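## Task

Cell paused after a dispenser fault. From the log: old run 9139 threw out plate B38 but its lid was left in LP1 and must remain there. R33 (nest N3) was delidded to LP2, R83 (N2) to LP4, R38 (N1) to LP3. Auto-recovery then moved LP3's lid back onto N1 and LP4's onto N2 before a watchdog halted it. Lids carry no marks, so ownership comes only from this log. Seat every plate's own lid fully on it and then press CONTINUE. Plates and the old run's lid must stay where they began. If two or more plates in the nests lack a lid, press CALL instead and leave every plate and lid as it started. Pressing RETRY, CONTINUE or SKIP while holding labware, or while any nest plate is not seated or any lid there is not resting down on its plate, fails the job. Anything held in place only by the robot at the end is not done; release and withdraw. Resting on the panel housing, the CALL key or the needed key still counts as clear.

## Robot and tools

ROBOT. Two arms, left_arm and right_arm, each with a parallel two-finger gripper and a wrist camera. Bases in the scene frame: left_arm at (-0.038, +0.328, +0.373), right_arm at (-0.005, -0.282, +0.373), both slightly tilted. Mounting plates and the metal frame behind the arms are fixed obstacles. Joint ranges (rad), base to hand: waist -2.880..2.880, shoulder 0..3.142, elbow 0..3.019, wrist pitch -1.693..1.571, wrist yaw -1.571..1.571, wrist roll -2.094..2.094.

FRAME. One shared scene frame: origin on the table surface midway between the arms, +x away from the robot over the table, +z up, left_arm on the +y side. The arm names do not mean image sides. On the gripper, fingers extend along its own +z and close along its own y. end_effector_position is the point between the pads, roughly 1 cm inward from the fingertips.

DECK. Labelled nests (N1..N3) hold plates; labelled lid parks (LP1..LP4) hold lids; labels are in no fixed order, so find them in images. PANEL keys, left to right facing it: RETRY (white), CONTINUE (green), SKIP (yellow), CALL (blue). Push a key until it latches. The first three end the job the moment one goes down; after CALL the job ends when you stop. A wrong or early go key is worse than none.

execute_actions(actions). actions is a list of actions (empty list just returns state and images). Each action is a table of up to 15 rows, each row one 1/30 s step; a short table repeats its final row to fill 15 steps, so every action lasts 0.5 s. Each row is a single list of 16 numbers for both arms: left x, y, z, qw, qx, qy, qz, opening, then right x, y, z, qw, qx, qy, qz, opening. x,y,z are an absolute target position in metres in the scene frame; the quaternion is an absolute target orientation, w first. Opening is absolute, from -1 (closed) to +1 (fully open, 0.094 m). Each step the target is clipped to within 70 mm and 16 degrees of the measured hand pose, so far targets need several actions. A target over 0.6 m from the hand along any hand axis is refused for both arms; if the first action fails this against the last reported state, or any action is malformed, nothing runs. To hold orientation, repeat your own quaternion every row rather than the drifting reported one. An idle arm should get its last reported pose and wanted opening every call.

move(target, speed, blocking). target is one 16-number row as above: absolute poses for both arms. Hands go in straight lines, all finishing together, 0.5 to 10 s, turning the shorter way. speed is m/s, 0.002 to 0.5 (default 0.25); rotation limited to twice that in rad/s. Paths ignore obstacles and the other arm. Faster contact hits harder; a target deeper past contact presses harder. blocking=false returns after 0.5 s while motion continues; then only wait or stop are accepted until a result shows it finished. wait(seconds) runs 0 to 10 s holding last commands. stop() brakes a running move. zoom_image(camera, region) enlarges [x0, y0, x1, y1] pixels (max 504x504) of cam_high (672x504), cam_left_wrist or cam_right_wrist (616x616). read_manual(section) gives licence text only. finished_scene(scene) ends scene 1 or 2 for good.

RESULTS. A state line gives each hand's position and quaternion. Hand target lines show what the controller now drives toward. grip_measured reports opening on the command scale (last joint value is opening in metres; each gripper may read about 1 mm off). A move adds a move: line with ending done, off_target, moving, held or fault, plus limits (paced = target clipped; held = checks blocked steps, after which the arm may surge) and each hand's distance from target. pose unreachable means the clearance check altered that arm's command. Step readings list positions; HELD marks blocked steps. FAULT lines mean an arm stopped. MOTOR HOT appears from 85 C; at 100 C the arm drops everything and falls.

PRACTICE. Hands often stop a centimetre or more short, usually low, and reported positions drift at long reach; very small commands may do nothing. To grip, command about 0.03 below grip_measured. Lids must sit fully down, plates fully in nests. Release and retract before pressing a go key. Never drop or knock items off the table, never let the arms collide or shove hard, and avoid slams and hard presses.

Each tool is called after "Call:" in YAML: its name, and indented under it one key for each argument.

## Session

Call:
execute_actions:
  actions: []

Scene clock: 0.00 s.
left_arm: end_effector_position=(+0.4586, +0.4958, +0.2062) grip_measured=+1.000 end_effector_quat_wxyz=(+0.196, +0.310, +0.752, +0.547) | right_arm: end_effector_position=(+0.5099, -0.3622, +0.2574) grip_measured=+1.000 end_effector_quat_wxyz=(+0.381, -0.025, +0.924, +0.008)
Joint positions: left_arm=[ 0.007  2.124  0.687  1.549 -0.681  1.573  0.094] | right_arm=[-0.251  1.533  0.58   0.564 -0.129 -0.245  0.094]
Joint velocities: left_arm=[-0.024 -0.005 -0.012  0.007  0.022 -0.022  0.   ] | right_arm=[-0.005 -0.015  0.012 -0.007 -0.022  0.022  0.   ]
Hand target (left_arm): +0.458, +0.496, +0.207; +0.197, +0.310, +0.752, +0.548
Hand target (right_arm): +0.514, -0.363, +0.258; +0.385, -0.025, +0.923, +0.007

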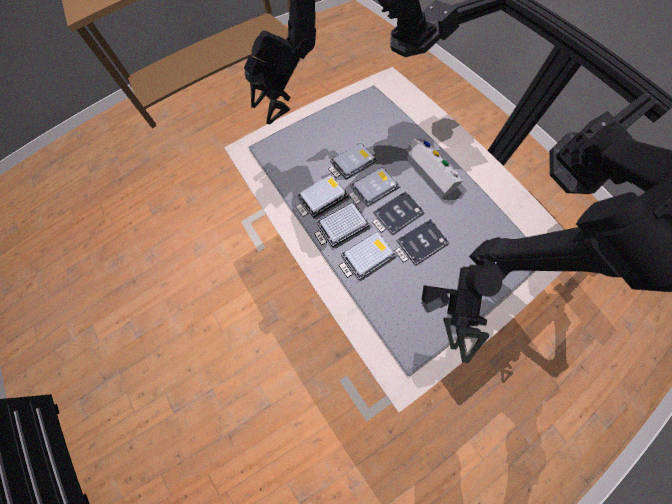

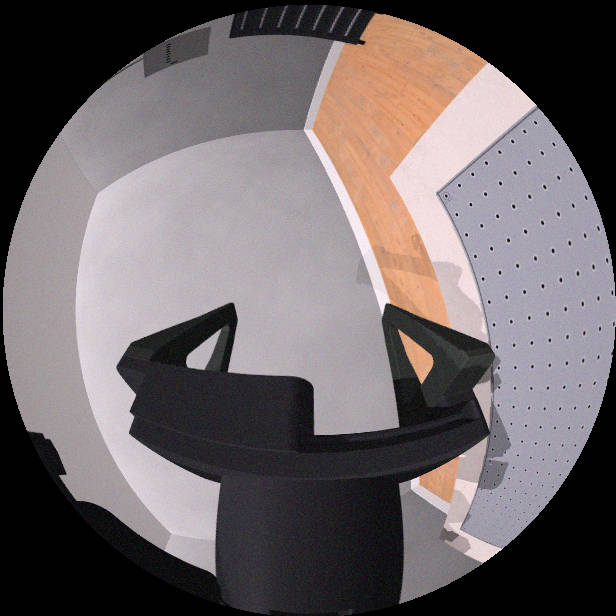

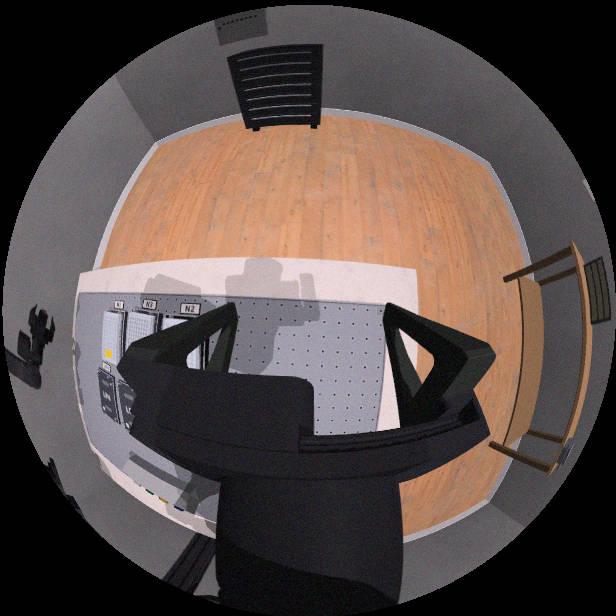

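Call:
zoom_image:
  camera: "cam_high"
  region: [280, 120, 480, 290]

Call:
zoom_image:
  camera: "cam_high"
  region: [320, 130, 420, 215]

Call:
zoom_image:
  camera: "cam_high"
  region: [290, 170, 410, 285]

Region (280, 120, 480, 290) of cam_high's 672x504 image, scaled by 2.520, with more detail than that image has; it fills the top 428 rows of this view, and the rest is white.

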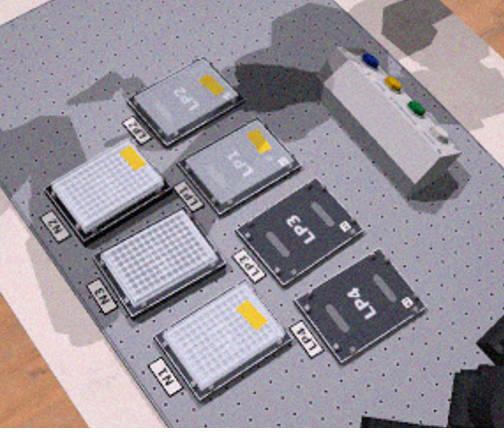

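Region (320, 130, 420, 215) of cam_high's 672x504 image, scaled by 5.040, with more detail than that image has; it fills the top 428 rows of this view, and the rest is white.

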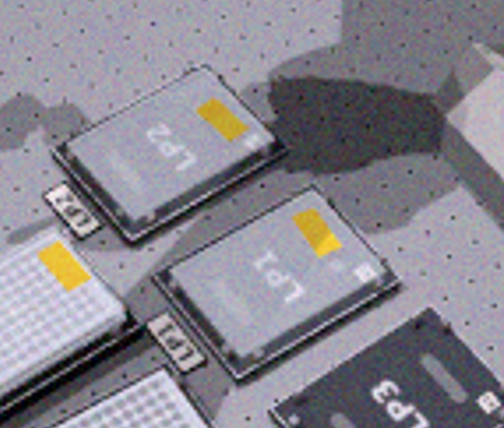

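Region (290, 170, 410, 285) of cam_high's 672x504 image, scaled by 4.200, with more detail than that image has; it fills the top 483 rows of this view, and the rest is white.

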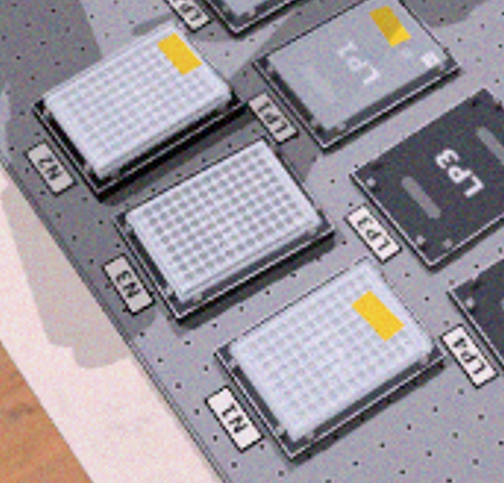

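Call:
move:
  target: [0.4586,0.4958,0.2062,0.196,0.310,0.752,0.547,1, 0.42,-0.15,0.17,0,0,1,0,1]
  speed: 0.4

Scene clock: 19.53 s.
left_arm: end_effector_position=(+0.4586, +0.4958, +0.2062) grip_measured=+1.000 end_effector_quat_wxyz=(+0.196, +0.310, +0.752, +0.547) | right_arm: end_effector_position=(+0.4121, -0.1562, +0.1711) grip_measured=+1.000 end_effector_quat_wxyz=(+0.002, -0.010, +1.000, -0.004)
Joint positions: left_arm=[ 0.007  2.124  0.687  1.549 -0.681  1.573  0.094] | right_arm=[ 0.27   1.772  0.855 -0.312  0.281  0.257  0.094]
Joint velocities: left_arm=[ 0.005  0.015  0.007 -0.002 -0.037 -0.051  0.   ] | right_arm=[-0.015 -0.005  0.017 -0.002  0.022  0.007  0.   ]
Hand target (left_arm): +0.459, +0.496, +0.206; +0.196, +0.310, +0.752, +0.547
Hand target (right_arm): +0.420, -0.152, +0.171; +0.004, -0.004, +1.000, -0.002
Off the commanded pose (left_arm): 0.000 m, 0 deg.
Off the commanded pose (right_arm): 0.010 m, 1 deg.
move: done
camera_calibration (this result's frames):
cam_right_wrist: T_world_to_cam=[[0.0118049, -0.999927, -0.00252586, -0.160266], [-0.808758, -0.0110334, 0.588038, 0.231766], [-0.588023, -0.00489892, -0.808829, 0.500392], [0, 0, 0, 1]] pos_world=[0.483577, -0.155246, 0.268039]

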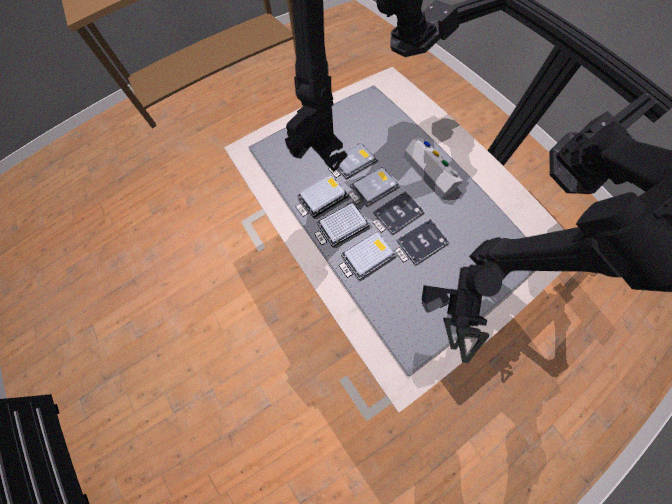

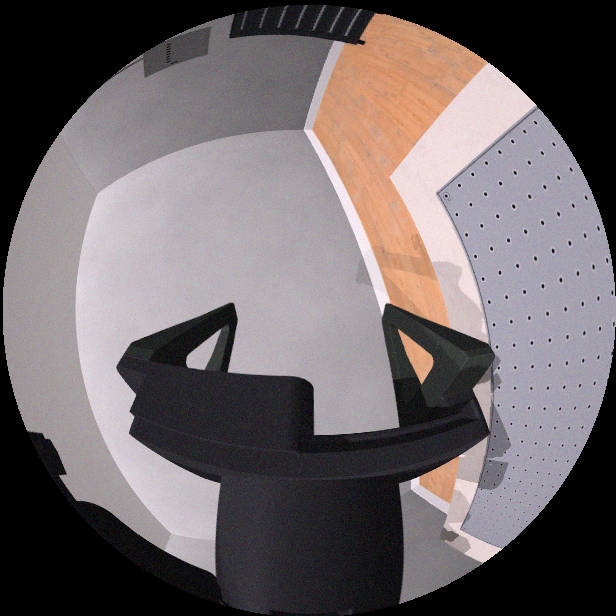

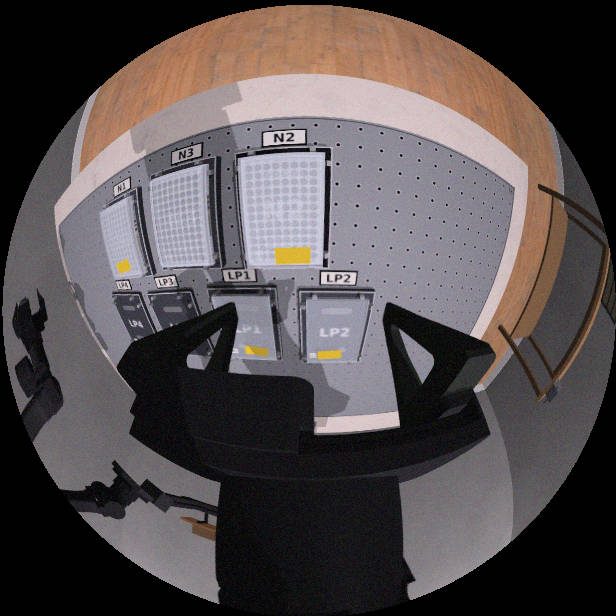

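Call:
zoom_image:
  camera: "cam_right_wrist"
  region: [90, 120, 390, 380]

Call:
zoom_image:
  camera: "cam_right_wrist"
  region: [220, 130, 350, 285]

Region (90, 120, 390, 380) of cam_right_wrist's 616x616 image, scaled by 1.680, with more detail than that image has; it fills the top 437 rows of this view, and the rest is white.

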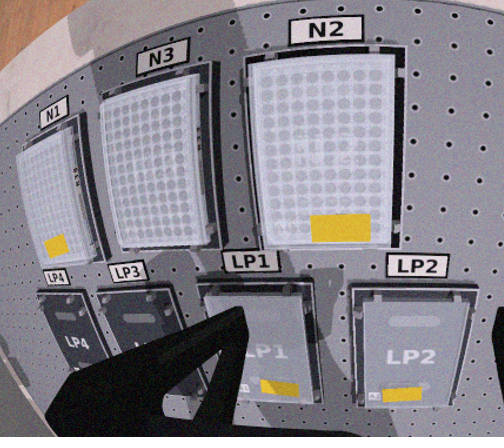

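Region (220, 130, 350, 285) of cam_right_wrist's 616x616 image, scaled by 3.252, with more detail than that image has; it fills the left 423 columns of this view, and the rest is white.

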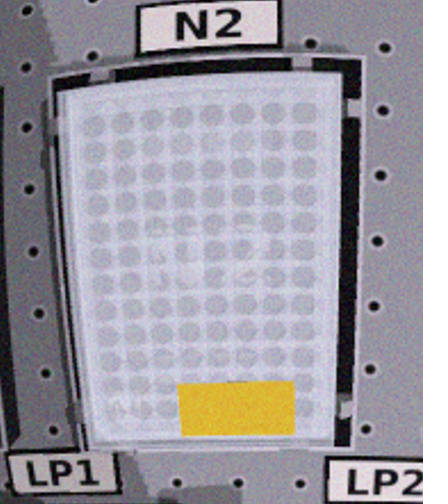

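Call:
move:
  target: [0.4586,0.4958,0.2062,0.196,0.310,0.752,0.547,1, 0.275,-0.196,0.09,0,0,1,0,1]
  speed: 0.3

Scene clock: 35.37 s.
left_arm: end_effector_position=(+0.4586, +0.4958, +0.2062) grip_measured=+1.000 end_effector_quat_wxyz=(+0.196, +0.310, +0.752, +0.547) | right_arm: end_effector_position=(+0.2720, -0.1921, +0.0918) grip_measured=+1.000 end_effector_quat_wxyz=(-0.005, -0.003, +1.000, -0.000)
Joint positions: left_arm=[ 0.007  2.124  0.687  1.549 -0.681  1.573  0.094] | right_arm=[0.208 2.011 0.554 0.23  0.25  0.214 0.094]
Joint velocities: left_arm=[-0.005  0.005 -0.012 -0.002 -0.095 -0.007  0.   ] | right_arm=[-0.005 -0.005 -0.007  0.002  0.007 -0.051  0.   ]
Hand target (left_arm): +0.459, +0.496, +0.206; +0.196, +0.310, +0.752, +0.547
Hand target (right_arm): +0.276, -0.197, +0.090; -0.001, -0.000, +1.000, -0.000
Off the commanded pose (left_arm): 0.000 m, 0 deg.
Off the commanded pose (right_arm): 0.005 m, 1 deg.
move: done
camera_calibration (this result's frames):
cam_right_wrist: T_world_to_cam=[[-0.0017694, -0.999961, -0.0086807, -0.190418], [-0.800245, -0.00378967, 0.599661, 0.162759], [-0.599671, 0.00800773, -0.800207, 0.358538], [0, 0, 0, 1]] pos_world=[0.344915, -0.192665, 0.187651]

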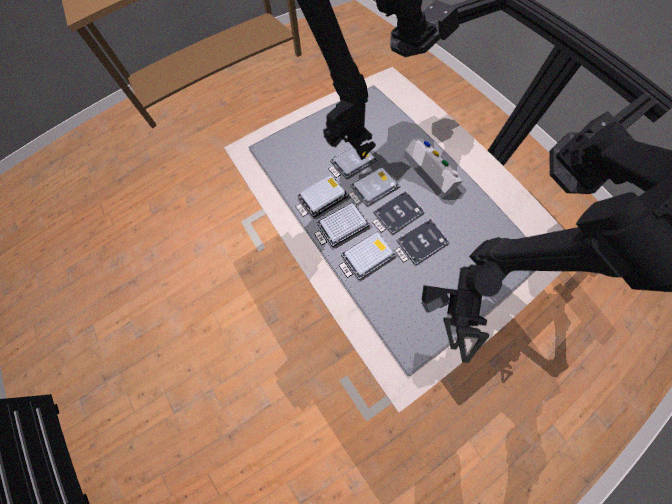

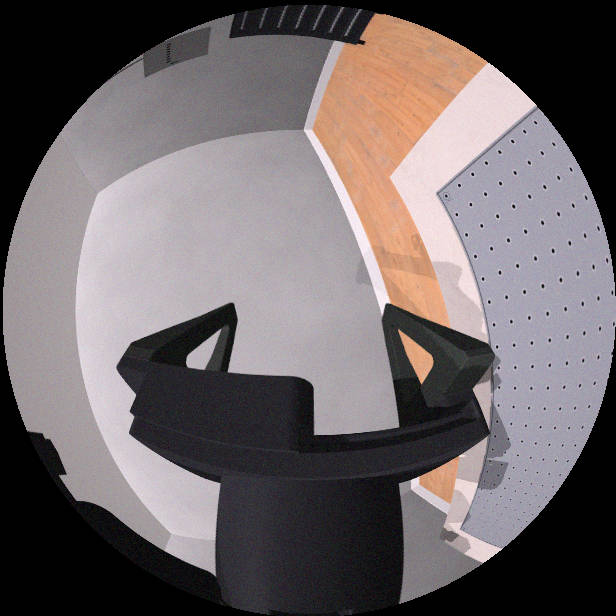

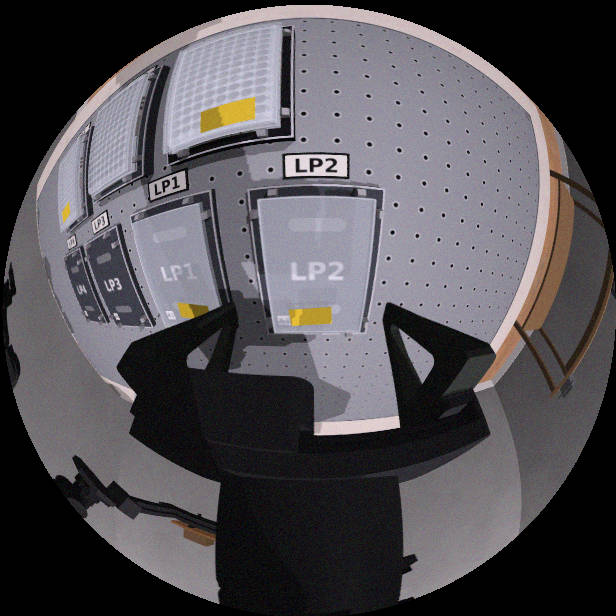

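Call:
zoom_image:
  camera: "cam_right_wrist"
  region: [225, 175, 405, 345]

Call:
zoom_image:
  camera: "cam_right_wrist"
  region: [60, 15, 320, 215]

Region (225, 175, 405, 345) of cam_right_wrist's 616x616 image, scaled by 2.800, with more detail than that image has.

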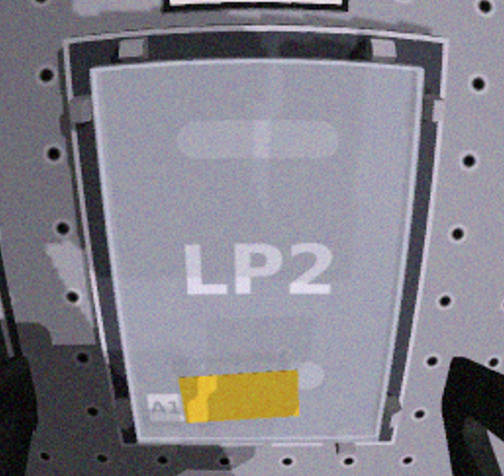

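Region (60, 15, 320, 215) of cam_right_wrist's 616x616 image, scaled by 1.938, with more detail than that image has; it fills the top 388 rows of this view, and the rest is white.

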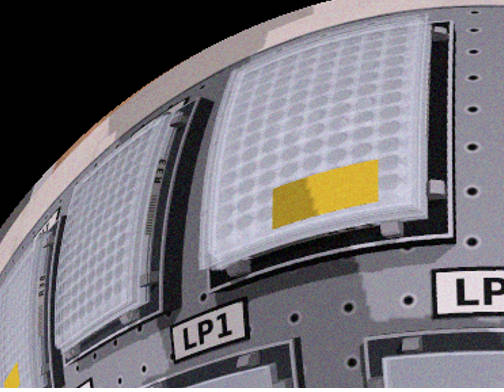

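Call:
move:
  target: [0.4586,0.4958,0.2062,0.196,0.310,0.752,0.547,1, 0.268,-0.202,0.052,0,0,1,0,1]
  speed: 0.1

Scene clock: 53.57 s.
left_arm: end_effector_position=(+0.4586, +0.4958, +0.2062) grip_measured=+1.000 end_effector_quat_wxyz=(+0.196, +0.310, +0.752, +0.547) | right_arm: end_effector_position=(+0.2644, -0.1976, +0.0571) grip_measured=+1.000 end_effector_quat_wxyz=(-0.004, -0.002, +1.000, -0.000)
Joint positions: left_arm=[ 0.007  2.124  0.687  1.549 -0.681  1.573  0.094] | right_arm=[0.169 2.141 0.588 0.337 0.237 0.177 0.094]
Joint velocities: left_arm=[ 0.005 -0.005 -0.007 -0.017 -0.081  0.022  0.   ] | right_arm=[ 0.005 -0.005 -0.012 -0.012 -0.037 -0.007  0.   ]
Hand target (left_arm): +0.459, +0.496, +0.206; +0.196, +0.310, +0.752, +0.547
Hand target (right_arm): +0.268, -0.202, +0.052; -0.001, -0.000, +1.000, -0.000
Off the commanded pose (left_arm): 0.000 m, 0 deg.
Off the commanded pose (right_arm): 0.008 m, 1 deg.
move: done
camera_calibration (this result's frames):
cam_right_wrist: T_world_to_cam=[[-0.00337442, -0.999949, -0.00953266, -0.195753], [-0.801543, -0.00299526, 0.597929, 0.178042], [-0.597927, 0.0096585, -0.801492, 0.326268], [0, 0, 0, 1]] pos_world=[0.337132, -0.198361, 0.153179]

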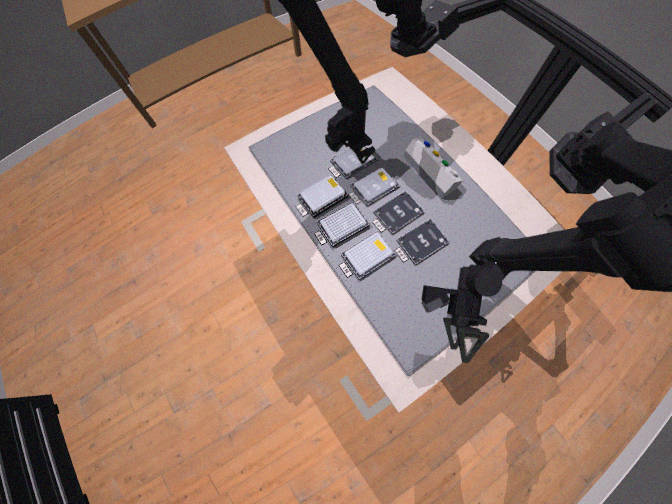

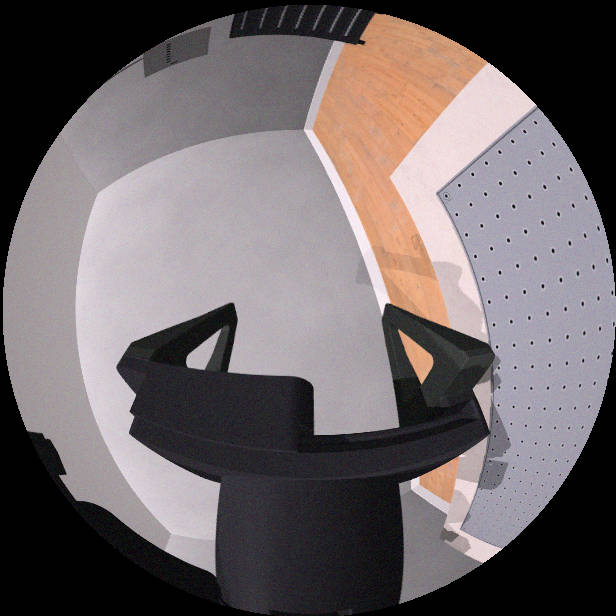

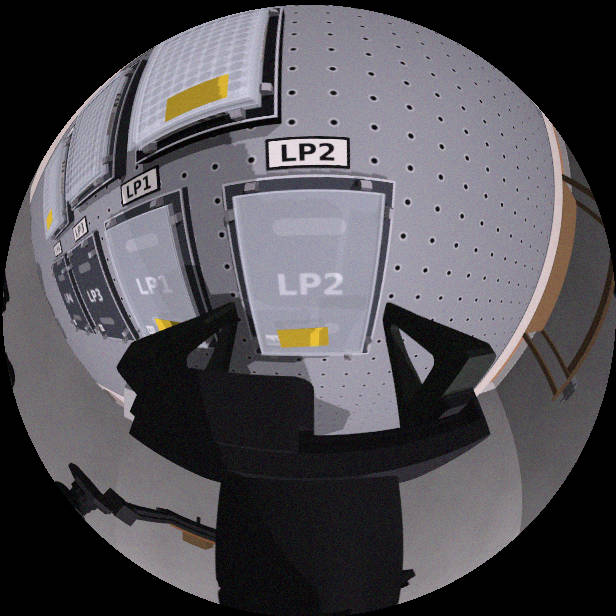

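Call:
zoom_image:
  camera: "cam_right_wrist"
  region: [210, 165, 410, 365]

Region (210, 165, 410, 365) of cam_right_wrist's 616x616 image, scaled by 2.520, with more detail than that image has.

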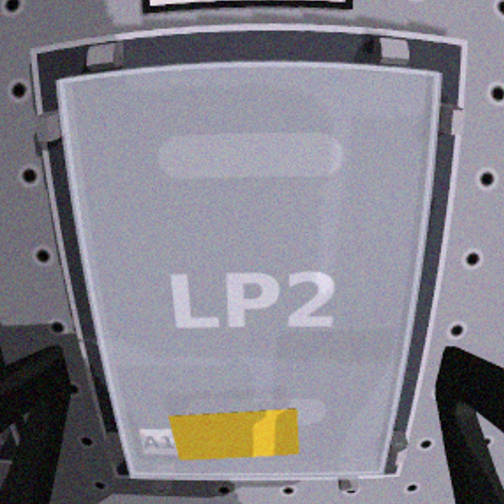

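Call:
move:
  target: [0.4586,0.4958,0.2062,0.196,0.310,0.752,0.547,1, 0.268,-0.202,0.031,0,0,1,0,1]
  speed: 0.05

Scene clock: 61.77 s.
left_arm: end_effector_position=(+0.4586, +0.4958, +0.2062) grip_measured=+1.000 end_effector_quat_wxyz=(+0.196, +0.310, +0.752, +0.547) | right_arm: end_effector_position=(+0.2673, -0.1960, +0.0372) grip_measured=+1.000 end_effector_quat_wxyz=(-0.001, -0.003, +1.000, +0.001)
Joint positions: left_arm=[ 0.007  2.124  0.687  1.549 -0.681  1.573  0.094] | right_arm=[0.157 2.206 0.628 0.372 0.231 0.163 0.094]
Joint velocities: left_arm=[-0.005 -0.015 -0.007 -0.007 -0.022 -0.051  0.   ] | right_arm=[ 0.005 -0.015  0.007 -0.007 -0.037 -0.022  0.   ]
Hand target (left_arm): +0.459, +0.496, +0.206; +0.196, +0.310, +0.752, +0.547
Hand target (right_arm): +0.268, -0.202, +0.031; -0.000, +0.000, +1.000, -0.000
Off the commanded pose (left_arm): 0.000 m, 0 deg.
Off the commanded pose (right_arm): 0.009 m, 0 deg.
move: done
camera_calibration (this result's frames):
cam_right_wrist: T_world_to_cam=[[-0.00177213, -0.999925, -0.0121144, -0.19472], [-0.805276, -0.00575565, 0.592872, 0.192944], [-0.592897, 0.0108061, -0.805206, 0.311031], [0, 0, 0, 1]] pos_world=[0.339437, -0.196956, 0.133695]

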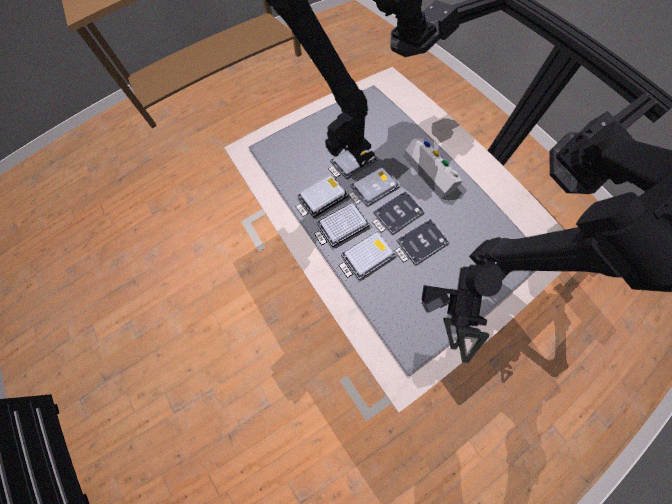

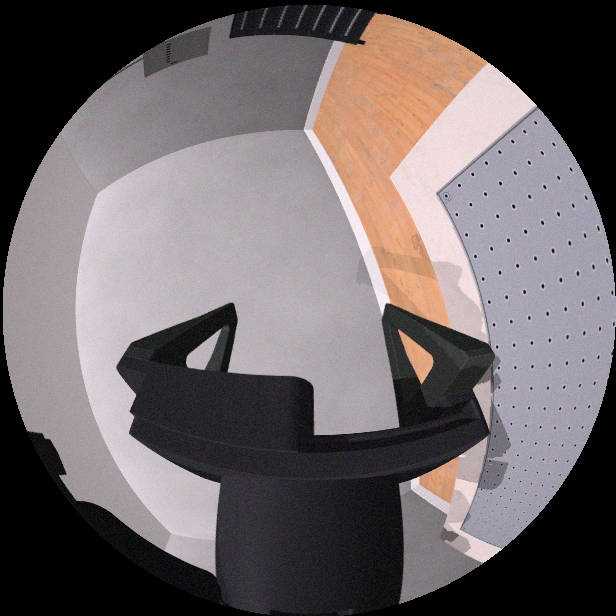

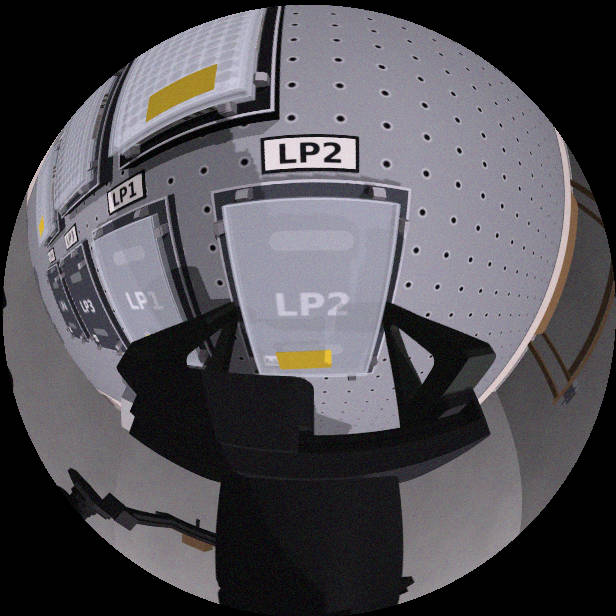

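Call:
zoom_image:
  camera: "cam_right_wrist"
  region: [200, 170, 420, 390]

Call:
zoom_image:
  camera: "cam_right_wrist"
  region: [95, 10, 295, 180]

Region (200, 170, 420, 390) of cam_right_wrist's 616x616 image, scaled by 2.291, with more detail than that image has.

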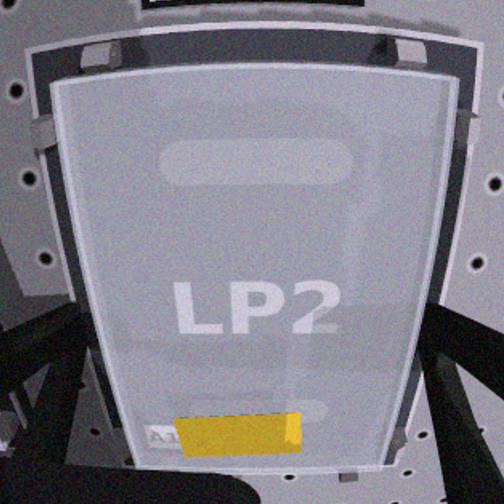

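Region (95, 10, 295, 180) of cam_right_wrist's 616x616 image, scaled by 2.520, with more detail than that image has; it fills the top 428 rows of this view, and the rest is white.

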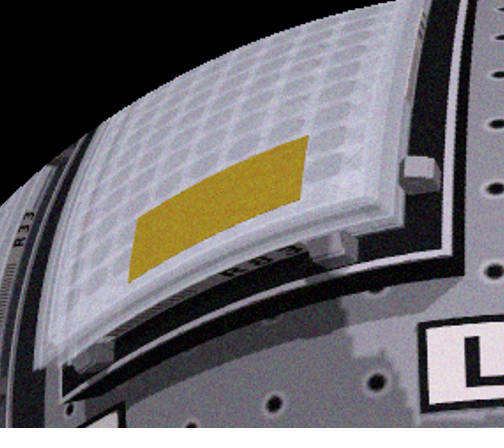

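Call:
execute_actions:
  actions:
    - [[0.4586,0.4958,0.2062,0.196,0.310,0.752,0.547,1, 0.268,-0.203,0.030,0,0,1,0,0.86],[0.4586,0.4958,0.2062,0.196,0.310,0.752,0.547,1, 0.268,-0.203,0.030,0,0,1,0,0.84],[0.4586,0.4958,0.2062,0.196,0.310,0.752,0.547,1, 0.268,-0.203,0.030,0,0,1,0,0.82],[0.4586,0.4958,0.2062,0.196,0.310,0.752,0.547,1, 0.268,-0.203,0.030,0,0,1,0,0.80],[0.4586,0.4958,0.2062,0.196,0.310,0.752,0.547,1, 0.268,-0.203,0.030,0,0,1,0,0.78],[0.4586,0.4958,0.2062,0.196,0.310,0.752,0.547,1, 0.268,-0.203,0.030,0,0,1,0,0.76]]

Scene clock: 75.07 s.
left_arm: end_effector_position=(+0.4586, +0.4958, +0.2062) grip_measured=+1.000 end_effector_quat_wxyz=(+0.196, +0.310, +0.752, +0.547) | right_arm: end_effector_position=(+0.2680, -0.1968, +0.0370) grip_measured=+0.801 end_effector_quat_wxyz=(+0.000, -0.003, +1.000, +0.002)
Joint positions: left_arm=[ 0.007  2.124  0.687  1.549 -0.681  1.573  0.094] | right_arm=[0.154 2.206 0.628 0.375 0.229 0.159 0.085]
Joint velocities: left_arm=[-0.005 -0.005  0.012 -0.002 -0.081  0.022  0.   ] | right_arm=[ 0.005 -0.005  0.002 -0.007 -0.095 -0.051 -0.   ]
Hand target (left_arm): +0.459, +0.496, +0.206; +0.196, +0.310, +0.752, +0.547
Hand target (right_arm): +0.268, -0.203, +0.030; -0.000, +0.000, +1.000, -0.000
Off the commanded pose (left_arm): 0.000 m, 0 deg.
Off the commanded pose (right_arm): 0.009 m, 0 deg.
Step readings (end_effector_position):
0: left_arm (+0.4586, +0.4958, +0.2062) | right_arm (+0.2673, -0.1960, +0.0372)
1: left_arm (+0.4586, +0.4958, +0.2062) | right_arm (+0.2675, -0.1960, +0.0372)
2: left_arm (+0.4586, +0.4958, +0.2062) | right_arm (+0.2678, -0.1961, +0.0371)
4: left_arm (+0.4586, +0.4958, +0.2062) | right_arm (+0.2679, -0.1967, +0.0370)
8: left_arm (+0.4586, +0.4958, +0.2062) | right_arm (+0.2680, -0.1968, +0.0370)
15: end_effector_position above
camera_calibration (this result's frames):
cam_right_wrist: T_world_to_cam=[[-0.00132371, -0.999916, -0.0128694, -0.195602], [-0.80637, -0.00654381, 0.591375, 0.193809], [-0.59141, 0.0111603, -0.806294, 0.310965], [0, 0, 0, 1]] pos_world=[0.339931, -0.197788, 0.133598]

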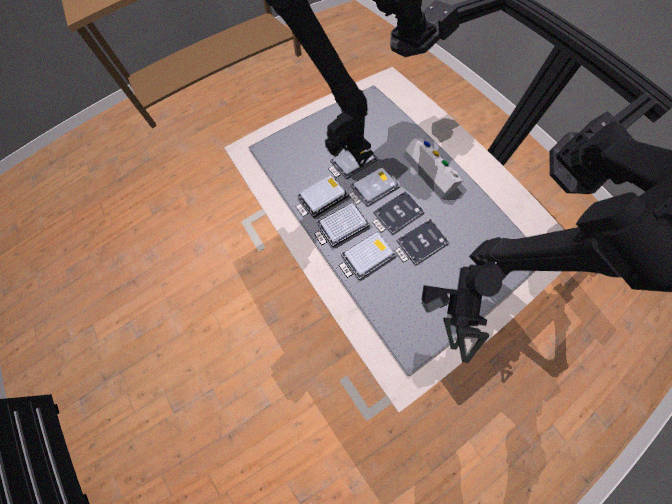

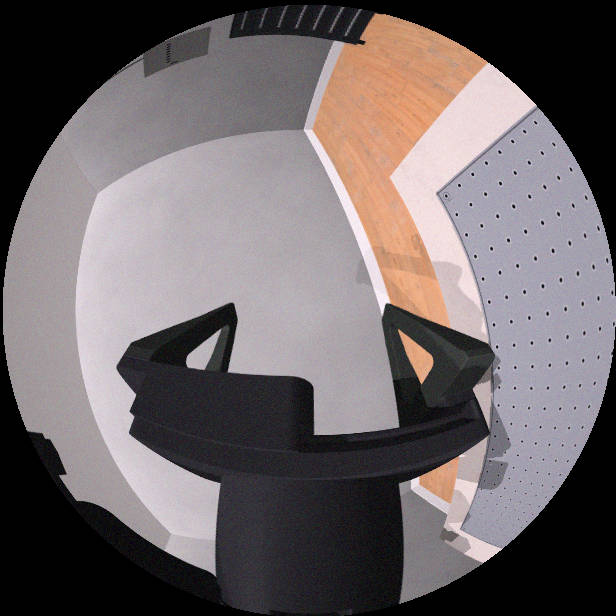

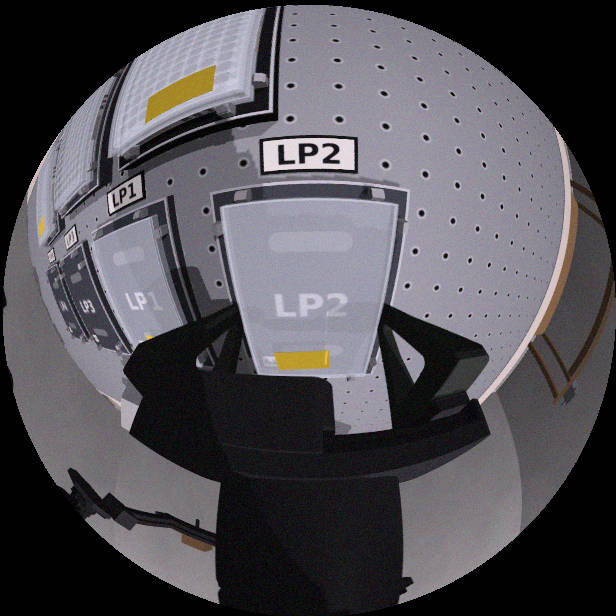

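Call:
move:
  target: [0.4586,0.4958,0.2062,0.196,0.310,0.752,0.547,1, 0.268,-0.199,0.09,0,0,1,0,0.77]
  speed: 0.1

Call:
move:
  target: [0.4586,0.4958,0.2062,0.196,0.310,0.752,0.547,1, 0.45,0.0,0.09,0,0,1,0,0.77]
  speed: 0.25

Scene clock: 80.13 s.
left_arm: end_effector_position=(+0.4586, +0.4958, +0.2062) grip_measured=+1.000 end_effector_quat_wxyz=(+0.196, +0.310, +0.752, +0.547) | right_arm: end_effector_position=(+0.2791, -0.2026, +0.0855) grip_measured=+0.801 end_effector_quat_wxyz=(+0.010, +0.005, +1.000, +0.001)
Joint positions: left_arm=[ 0.007  2.124  0.687  1.549 -0.681  1.573  0.094] | right_arm=[0.169 2.026 0.552 0.286 0.24  0.184 0.085]
Joint velocities: left_arm=[ 0.005  0.005  0.012  0.007 -0.037 -0.007  0.   ] | right_arm=[-0.005 -0.005  0.012  0.012  0.022  0.037 -0.001]
Hand target (left_arm): +0.459, +0.496, +0.206; +0.196, +0.310, +0.752, +0.547
Hand target (right_arm): +0.267, -0.200, +0.089; +0.000, -0.000, +1.000, +0.000
Off the commanded pose (left_arm): 0.000 m, 0 deg.
Off the commanded pose (right_arm): 0.013 m, 1 deg.
move: off_target (right_arm)
camera_calibration (this result's frames):
cam_right_wrist: T_world_to_cam=[[-0.0168835, -0.999791, -0.0115479, -0.196469], [-0.817425, 0.00715102, 0.575991, 0.181174], [-0.575788, 0.0191643, -0.817374, 0.354973], [0, 0, 0, 1]] pos_world=[0.349168, -0.204526, 0.183523]

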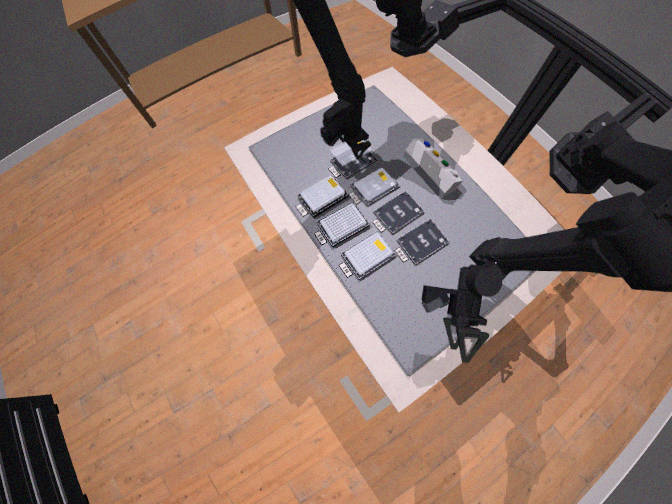

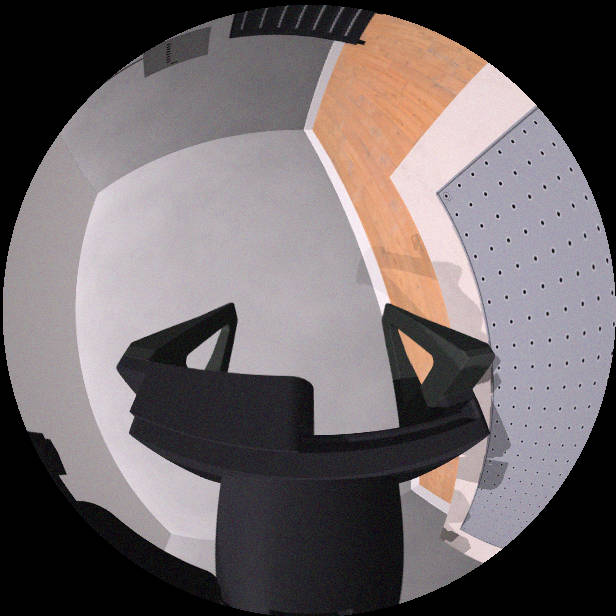

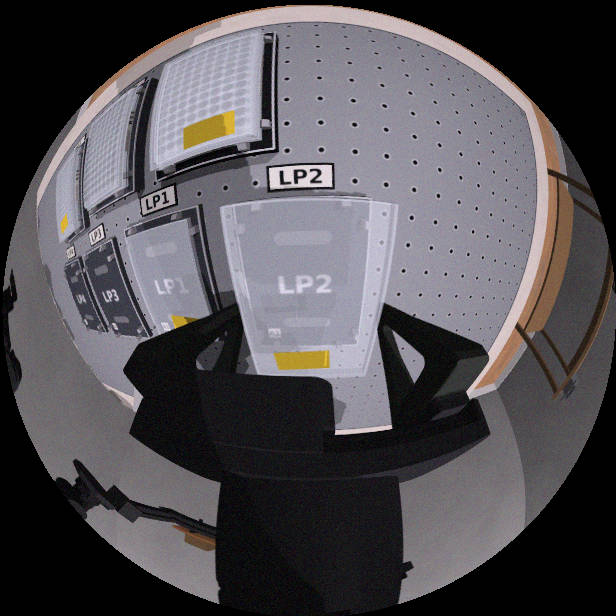

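Scene clock: 81.73 s.
left_arm: end_effector_position=(+0.4586, +0.4958, +0.2062) grip_measured=+1.000 end_effector_quat_wxyz=(+0.196, +0.310, +0.752, +0.547) | right_arm: end_effector_position=(+0.4552, -0.0043, +0.0974) grip_measured=+0.801 end_effector_quat_wxyz=(+0.008, +0.002, +1.000, +0.005)
Joint positions: left_arm=[ 0.007  2.124  0.687  1.549 -0.681  1.573  0.094] | right_arm=[ 0.468  2.145  1.242 -0.368  0.331  0.472  0.085]
Joint velocities: left_arm=[-0.015  0.005 -0.002 -0.007  0.051 -0.051  0.   ] | right_arm=[-0.005 -0.005 -0.002  0.007 -0.007 -0.037  0.   ]
Hand target (left_arm): +0.459, +0.496, +0.206; +0.196, +0.310, +0.752, +0.547
Hand target (right_arm): +0.449, +0.002, +0.091; +0.002, +0.000, +1.000, +0.001
Off the commanded pose (left_arm): 0.000 m, 0 deg.
Off the commanded pose (right_arm): 0.010 m, 1 deg.
move: done
camera_calibration (this result's frames):
cam_right_wrist: T_world_to_cam=[[-0.0108038, -0.999734, -0.0203716, 0.00297233], [-0.815919, -0.00296379, 0.578158, 0.31597], [-0.578065, 0.0228679, -0.81567, 0.463132], [0, 0, 0, 1]] pos_world=[0.525558, -0.00668286, 0.195143]

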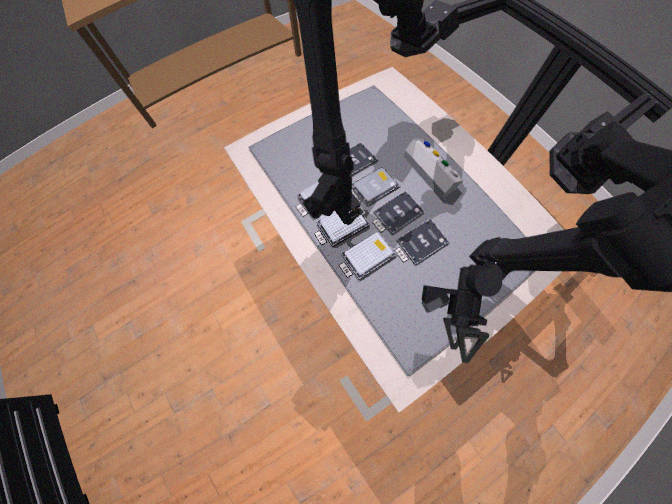

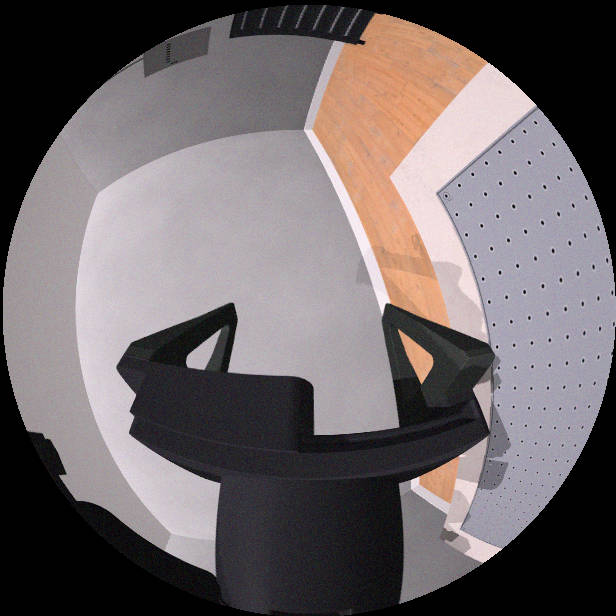

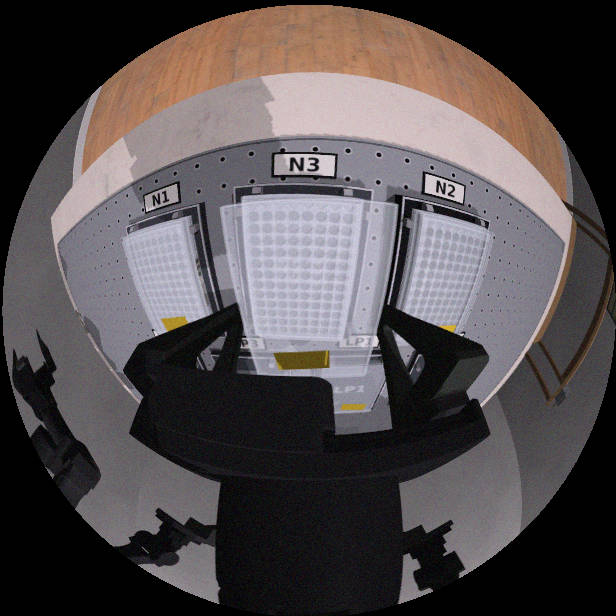

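Call:
zoom_image:
  camera: "cam_right_wrist"
  region: [210, 175, 410, 375]

Region (210, 175, 410, 375) of cam_right_wrist's 616x616 image, scaled by 2.520, with more detail than that image has.

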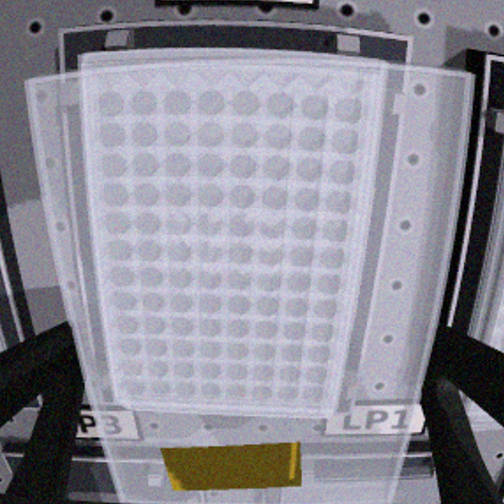

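Call:
move:
  target: [0.4586,0.4958,0.2062,0.196,0.310,0.752,0.547,1, 0.452,0.008,0.070,0,0.022,1,0,0.77]
  speed: 0.05

Call:
zoom_image:
  camera: "cam_right_wrist"
  region: [210, 175, 410, 375]

Scene clock: 103.17 s.
left_arm: end_effector_position=(+0.4586, +0.4958, +0.2062) grip_measured=+1.000 end_effector_quat_wxyz=(+0.196, +0.310, +0.752, +0.547) | right_arm: end_effector_position=(+0.4472, +0.0005, +0.0742) grip_measured=+0.801 end_effector_quat_wxyz=(-0.003, +0.017, +1.000, -0.001)
Joint positions: left_arm=[ 0.007  2.124  0.687  1.549 -0.681  1.573  0.094] | right_arm=[ 0.468  2.206  1.275 -0.368  0.331  0.512  0.085]
Joint velocities: left_arm=[ 0.005 -0.015 -0.012  0.002 -0.037  0.051  0.   ] | right_arm=[-0.005 -0.005  0.022 -0.002 -0.051 -0.022 -0.001]
Hand target (left_arm): +0.459, +0.496, +0.206; +0.196, +0.310, +0.752, +0.547
Hand target (right_arm): +0.452, +0.008, +0.070; +0.000, +0.022, +1.000, +0.000
Off the commanded pose (left_arm): 0.000 m, 0 deg.
Off the commanded pose (right_arm): 0.010 m, 1 deg.
move: done
camera_calibration (this result's frames):
cam_right_wrist: T_world_to_cam=[[-0.0416934, -0.999099, -0.00790186, 0.0201639], [-0.801674, 0.0287325, 0.59707, 0.31502], [-0.596305, 0.0312286, -0.80215, 0.446563], [0, 0, 0, 1]] pos_world=[0.519672, -0.00285112, 0.170281]

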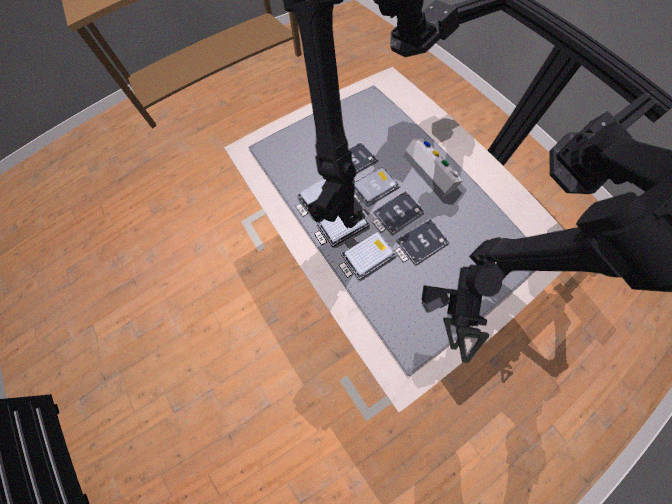

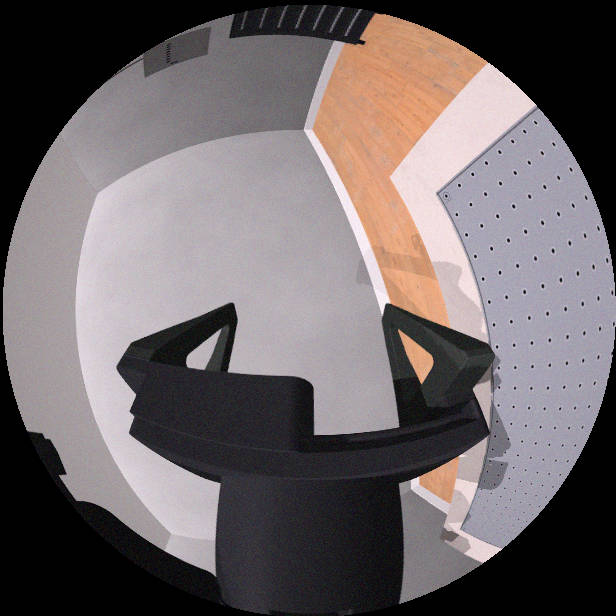

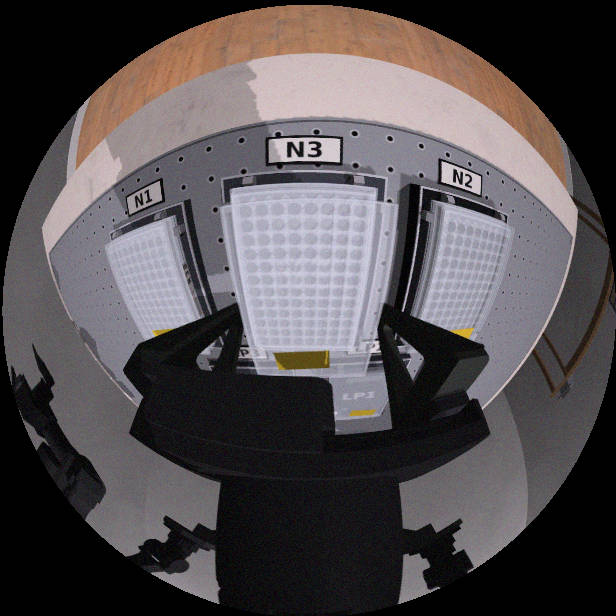

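Region (210, 175, 410, 375) of cam_right_wrist's 616x616 image, scaled by 2.520, with more detail than that image has.

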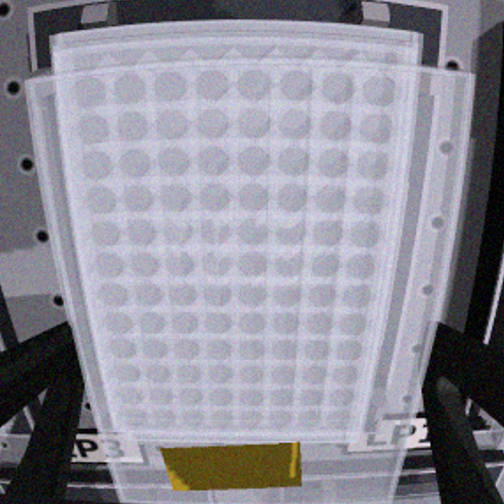

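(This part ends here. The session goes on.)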